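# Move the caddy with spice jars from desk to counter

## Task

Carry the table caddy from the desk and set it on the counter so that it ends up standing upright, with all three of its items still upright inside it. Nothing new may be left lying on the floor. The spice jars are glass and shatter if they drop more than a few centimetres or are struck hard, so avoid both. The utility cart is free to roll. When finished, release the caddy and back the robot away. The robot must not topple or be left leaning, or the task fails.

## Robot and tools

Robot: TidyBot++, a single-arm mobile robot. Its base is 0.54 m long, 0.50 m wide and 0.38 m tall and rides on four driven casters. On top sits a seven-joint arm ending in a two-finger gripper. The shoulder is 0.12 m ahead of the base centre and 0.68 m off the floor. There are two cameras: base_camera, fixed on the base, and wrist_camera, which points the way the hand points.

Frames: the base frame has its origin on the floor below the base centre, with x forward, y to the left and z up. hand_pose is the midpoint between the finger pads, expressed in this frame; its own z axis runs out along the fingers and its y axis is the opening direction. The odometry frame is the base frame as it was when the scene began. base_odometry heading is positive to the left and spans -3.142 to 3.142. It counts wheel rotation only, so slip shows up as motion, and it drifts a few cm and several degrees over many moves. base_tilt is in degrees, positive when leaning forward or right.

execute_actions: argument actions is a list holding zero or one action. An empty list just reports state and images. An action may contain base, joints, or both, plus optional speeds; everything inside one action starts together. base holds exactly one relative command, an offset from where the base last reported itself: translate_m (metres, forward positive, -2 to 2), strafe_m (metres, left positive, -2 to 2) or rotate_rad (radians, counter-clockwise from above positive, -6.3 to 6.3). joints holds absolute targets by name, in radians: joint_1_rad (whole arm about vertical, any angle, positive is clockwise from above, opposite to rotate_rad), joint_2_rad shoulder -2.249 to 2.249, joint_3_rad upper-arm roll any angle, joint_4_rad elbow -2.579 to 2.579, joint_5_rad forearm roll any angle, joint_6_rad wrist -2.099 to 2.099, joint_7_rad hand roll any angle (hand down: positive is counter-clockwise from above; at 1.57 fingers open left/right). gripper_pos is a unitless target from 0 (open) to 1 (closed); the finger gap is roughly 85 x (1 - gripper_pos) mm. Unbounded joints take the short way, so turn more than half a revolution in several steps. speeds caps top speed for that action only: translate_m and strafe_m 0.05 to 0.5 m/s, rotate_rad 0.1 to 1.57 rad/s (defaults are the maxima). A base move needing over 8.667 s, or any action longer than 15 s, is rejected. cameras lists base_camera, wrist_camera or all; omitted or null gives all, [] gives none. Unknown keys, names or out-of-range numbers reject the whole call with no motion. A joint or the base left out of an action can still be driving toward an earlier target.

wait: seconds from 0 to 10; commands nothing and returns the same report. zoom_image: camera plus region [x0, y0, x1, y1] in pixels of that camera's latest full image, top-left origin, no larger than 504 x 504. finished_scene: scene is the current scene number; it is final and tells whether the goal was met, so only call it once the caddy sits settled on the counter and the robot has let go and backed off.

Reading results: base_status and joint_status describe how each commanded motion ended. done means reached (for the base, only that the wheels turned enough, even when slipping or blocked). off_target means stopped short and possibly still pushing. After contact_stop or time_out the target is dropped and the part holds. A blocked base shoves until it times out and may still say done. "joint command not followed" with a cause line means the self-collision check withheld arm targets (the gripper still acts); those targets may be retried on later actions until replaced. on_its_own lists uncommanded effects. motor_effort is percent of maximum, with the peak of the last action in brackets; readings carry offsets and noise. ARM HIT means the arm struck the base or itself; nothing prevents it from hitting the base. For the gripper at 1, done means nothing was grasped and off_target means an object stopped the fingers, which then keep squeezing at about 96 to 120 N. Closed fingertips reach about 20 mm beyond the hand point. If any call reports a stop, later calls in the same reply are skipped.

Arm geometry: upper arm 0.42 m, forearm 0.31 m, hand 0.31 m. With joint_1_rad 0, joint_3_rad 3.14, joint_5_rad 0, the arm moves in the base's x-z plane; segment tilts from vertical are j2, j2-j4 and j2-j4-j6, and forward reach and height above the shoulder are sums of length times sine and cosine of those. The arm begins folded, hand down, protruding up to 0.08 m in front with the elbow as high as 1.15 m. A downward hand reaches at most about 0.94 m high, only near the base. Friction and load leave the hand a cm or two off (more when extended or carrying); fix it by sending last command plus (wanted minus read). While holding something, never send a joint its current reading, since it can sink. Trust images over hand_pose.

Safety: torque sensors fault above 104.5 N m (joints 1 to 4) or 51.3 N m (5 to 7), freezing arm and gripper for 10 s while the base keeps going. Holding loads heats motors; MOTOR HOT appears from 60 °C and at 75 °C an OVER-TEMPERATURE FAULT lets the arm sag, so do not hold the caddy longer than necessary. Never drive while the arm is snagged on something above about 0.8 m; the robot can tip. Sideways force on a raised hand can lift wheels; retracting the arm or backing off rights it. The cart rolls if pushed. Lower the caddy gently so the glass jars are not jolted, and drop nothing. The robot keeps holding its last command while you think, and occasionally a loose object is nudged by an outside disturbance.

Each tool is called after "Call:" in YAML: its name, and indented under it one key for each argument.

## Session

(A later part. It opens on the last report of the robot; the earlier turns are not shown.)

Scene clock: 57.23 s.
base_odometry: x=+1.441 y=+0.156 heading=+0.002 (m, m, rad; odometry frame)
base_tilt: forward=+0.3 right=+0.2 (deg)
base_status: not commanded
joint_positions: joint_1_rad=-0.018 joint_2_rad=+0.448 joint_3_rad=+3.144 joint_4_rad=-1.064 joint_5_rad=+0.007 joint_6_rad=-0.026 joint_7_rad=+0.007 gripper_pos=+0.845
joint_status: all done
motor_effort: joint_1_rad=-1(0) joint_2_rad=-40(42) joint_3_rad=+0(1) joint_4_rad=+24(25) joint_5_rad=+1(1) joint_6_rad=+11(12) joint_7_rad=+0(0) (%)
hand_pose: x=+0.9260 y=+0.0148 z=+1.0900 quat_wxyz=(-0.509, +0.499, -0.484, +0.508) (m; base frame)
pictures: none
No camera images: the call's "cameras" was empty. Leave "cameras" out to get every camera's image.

Call:
execute_actions:
  actions:
    - {"joints":{"joint_2_rad":0.49}}
  cameras: []

Call:
execute_actions:
  actions:
    - {"joints":{"joint_2_rad":0.46,"gripper_pos":0.6}}
  cameras: ["wrist_camera"]

Scene clock: 58.00 s.
base_odometry: x=+1.441 y=+0.156 heading=+0.002 (m, m, rad; odometry frame)
base_tilt: forward=+0.3 right=+0.1 (deg)
base_status: not commanded
joint_positions: joint_1_rad=-0.018 joint_2_rad=+0.461 joint_3_rad=+3.144 joint_4_rad=-1.051 joint_5_rad=+0.007 joint_6_rad=-0.017 joint_7_rad=+0.007 gripper_pos=+0.845
joint_status: all done
motor_effort: joint_1_rad=+0(0) joint_2_rad=-36(40) joint_3_rad=+0(0) joint_4_rad=+21(23) joint_5_rad=+1(1) joint_6_rad=+10(11) joint_7_rad=+0(0) (%)
hand_pose: x=+0.9311 y=+0.0149 z=+1.0899 quat_wxyz=(-0.511, +0.497, -0.482, +0.510) (m; base frame)
pictures: none
No camera images: the call's "cameras" was empty. Leave "cameras" out to get every camera's image.

Scene clock: 58.77 s.
base_odometry: x=+1.441 y=+0.156 heading=+0.002 (m, m, rad; odometry frame)
base_tilt: forward=+0.3 right=+0.2 (deg)
base_status: not commanded
joint_positions: joint_1_rad=-0.018 joint_2_rad=+0.461 joint_3_rad=+3.144 joint_4_rad=-1.047 joint_5_rad=+0.007 joint_6_rad=-0.012 joint_7_rad=+0.007 gripper_pos=+0.600
joint_status: all done
motor_effort: joint_1_rad=-1(0) joint_2_rad=-38(41) joint_3_rad=+0(0) joint_4_rad=+22(23) joint_5_rad=+0(1) joint_6_rad=+9(10) joint_7_rad=+0(0) (%)
hand_pose: x=+0.9305 y=+0.0149 z=+1.0946 quat_wxyz=(-0.513, +0.495, -0.479, +0.512) (m; base frame)
pictures: wrist_camera
camera_calibration (this result's frames):
wrist_camera: T_world_to_cam=[[0.126617, 0.00366971, -0.991945, 0.978417], [0.0667608, 0.997694, 0.0122127, -0.0148371], [0.989703, -0.0677694, 0.12608, -0.930089], [0, 0, 0, 1]] pos_world=[0.797618, -0.0518192, 1.08798]
Images, in order (width x height): wrist_camera 644x476.

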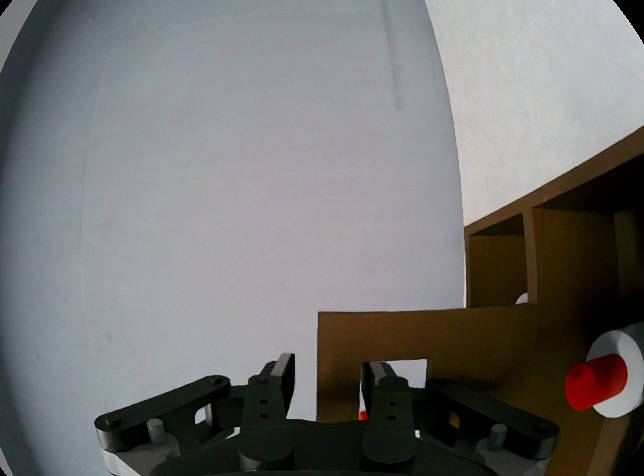

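Call:
execute_actions:
  actions:
    - {"base":{"translate_m":-0.07},"speeds":{"translate_m":0.08}}
  cameras: ["wrist_camera"]

Call:
execute_actions:
  actions:
    - {"base":{"translate_m":-0.4},"joints":{"joint_7_rad":1.57}}
  cameras: ["wrist_camera"]

Scene clock: 60.23 s.
base_odometry: x=+1.371 y=+0.156 heading=+0.002 (m, m, rad; odometry frame)
base_tilt: forward=+0.4 right=+0.2 (deg)
base_status: done
joint_positions: joint_1_rad=-0.018 joint_2_rad=+0.461 joint_3_rad=+3.144 joint_4_rad=-1.047 joint_5_rad=+0.007 joint_6_rad=-0.012 joint_7_rad=+0.007 gripper_pos=+0.600
joint_status: not commanded
motor_effort: joint_1_rad=+0(2) joint_2_rad=-38(42) joint_3_rad=+0(1) joint_4_rad=+21(23) joint_5_rad=+0(1) joint_6_rad=+9(9) joint_7_rad=+0(0) (%)
hand_pose: x=+0.9306 y=+0.0149 z=+1.0945 quat_wxyz=(-0.513, +0.495, -0.479, +0.512) (m; base frame)
pictures: wrist_camera
camera_calibration (this result's frames):
wrist_camera: T_world_to_cam=[[0.12657, 0.00366851, -0.991951, 0.978319], [0.06676, 0.997694, 0.0122081, -0.0148385], [0.989709, -0.0677678, 0.126033, -0.930125], [0, 0, 0, 1]] pos_world=[0.797717, -0.0518172, 1.08785]
Images, in order (width x height): wrist_camera 644x476.

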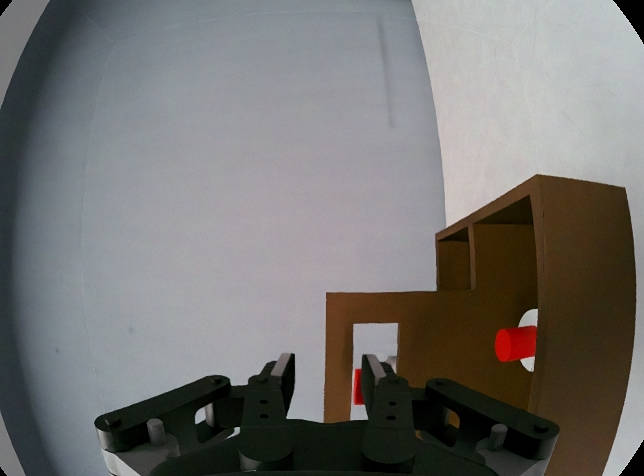

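Scene clock: 62.43 s.
base_odometry: x=+0.970 y=+0.155 heading=+0.002 (m, m, rad; odometry frame)
base_tilt: forward=+0.3 right=+0.1 (deg)
base_status: done
joint_positions: joint_1_rad=-0.018 joint_2_rad=+0.456 joint_3_rad=+3.144 joint_4_rad=-1.047 joint_5_rad=+0.007 joint_6_rad=-0.011 joint_7_rad=+1.570 gripper_pos=+0.600
joint_status: all done
motor_effort: joint_1_rad=-1(2) joint_2_rad=-38(42) joint_3_rad=+0(1) joint_4_rad=+21(23) joint_5_rad=+0(1) joint_6_rad=+9(9) joint_7_rad=+0(0) (%)
hand_pose: x=+0.9287 y=+0.0146 z=+1.0986 quat_wxyz=(-0.003, +0.687, +0.008, +0.727) (m; base frame)
pictures: wrist_camera
camera_calibration (this result's frames):
wrist_camera: T_world_to_cam=[[0.0918199, -0.995764, -0.00474139, -0.0550542], [0.139767, 0.017602, -0.990028, 1.03311], [0.985918, 0.0902416, 0.140791, -0.943767], [0, 0, 0, 1]] pos_world=[0.791137, 0.0121611, 1.15542]
Images, in order (width x height): wrist_camera 644x476.

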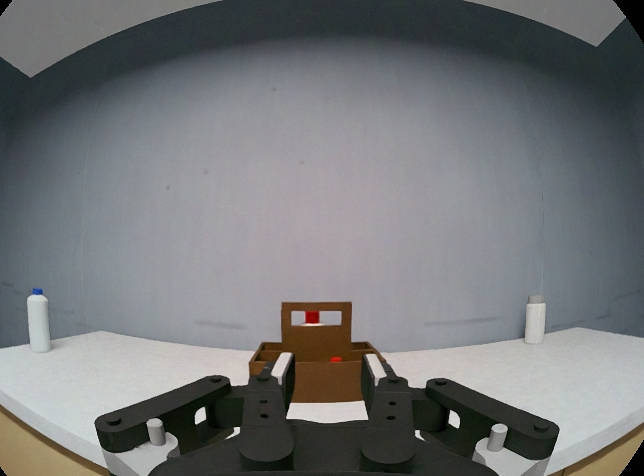

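Call:
finished_scene:
  scene: 2

The scene is finished: the task was done.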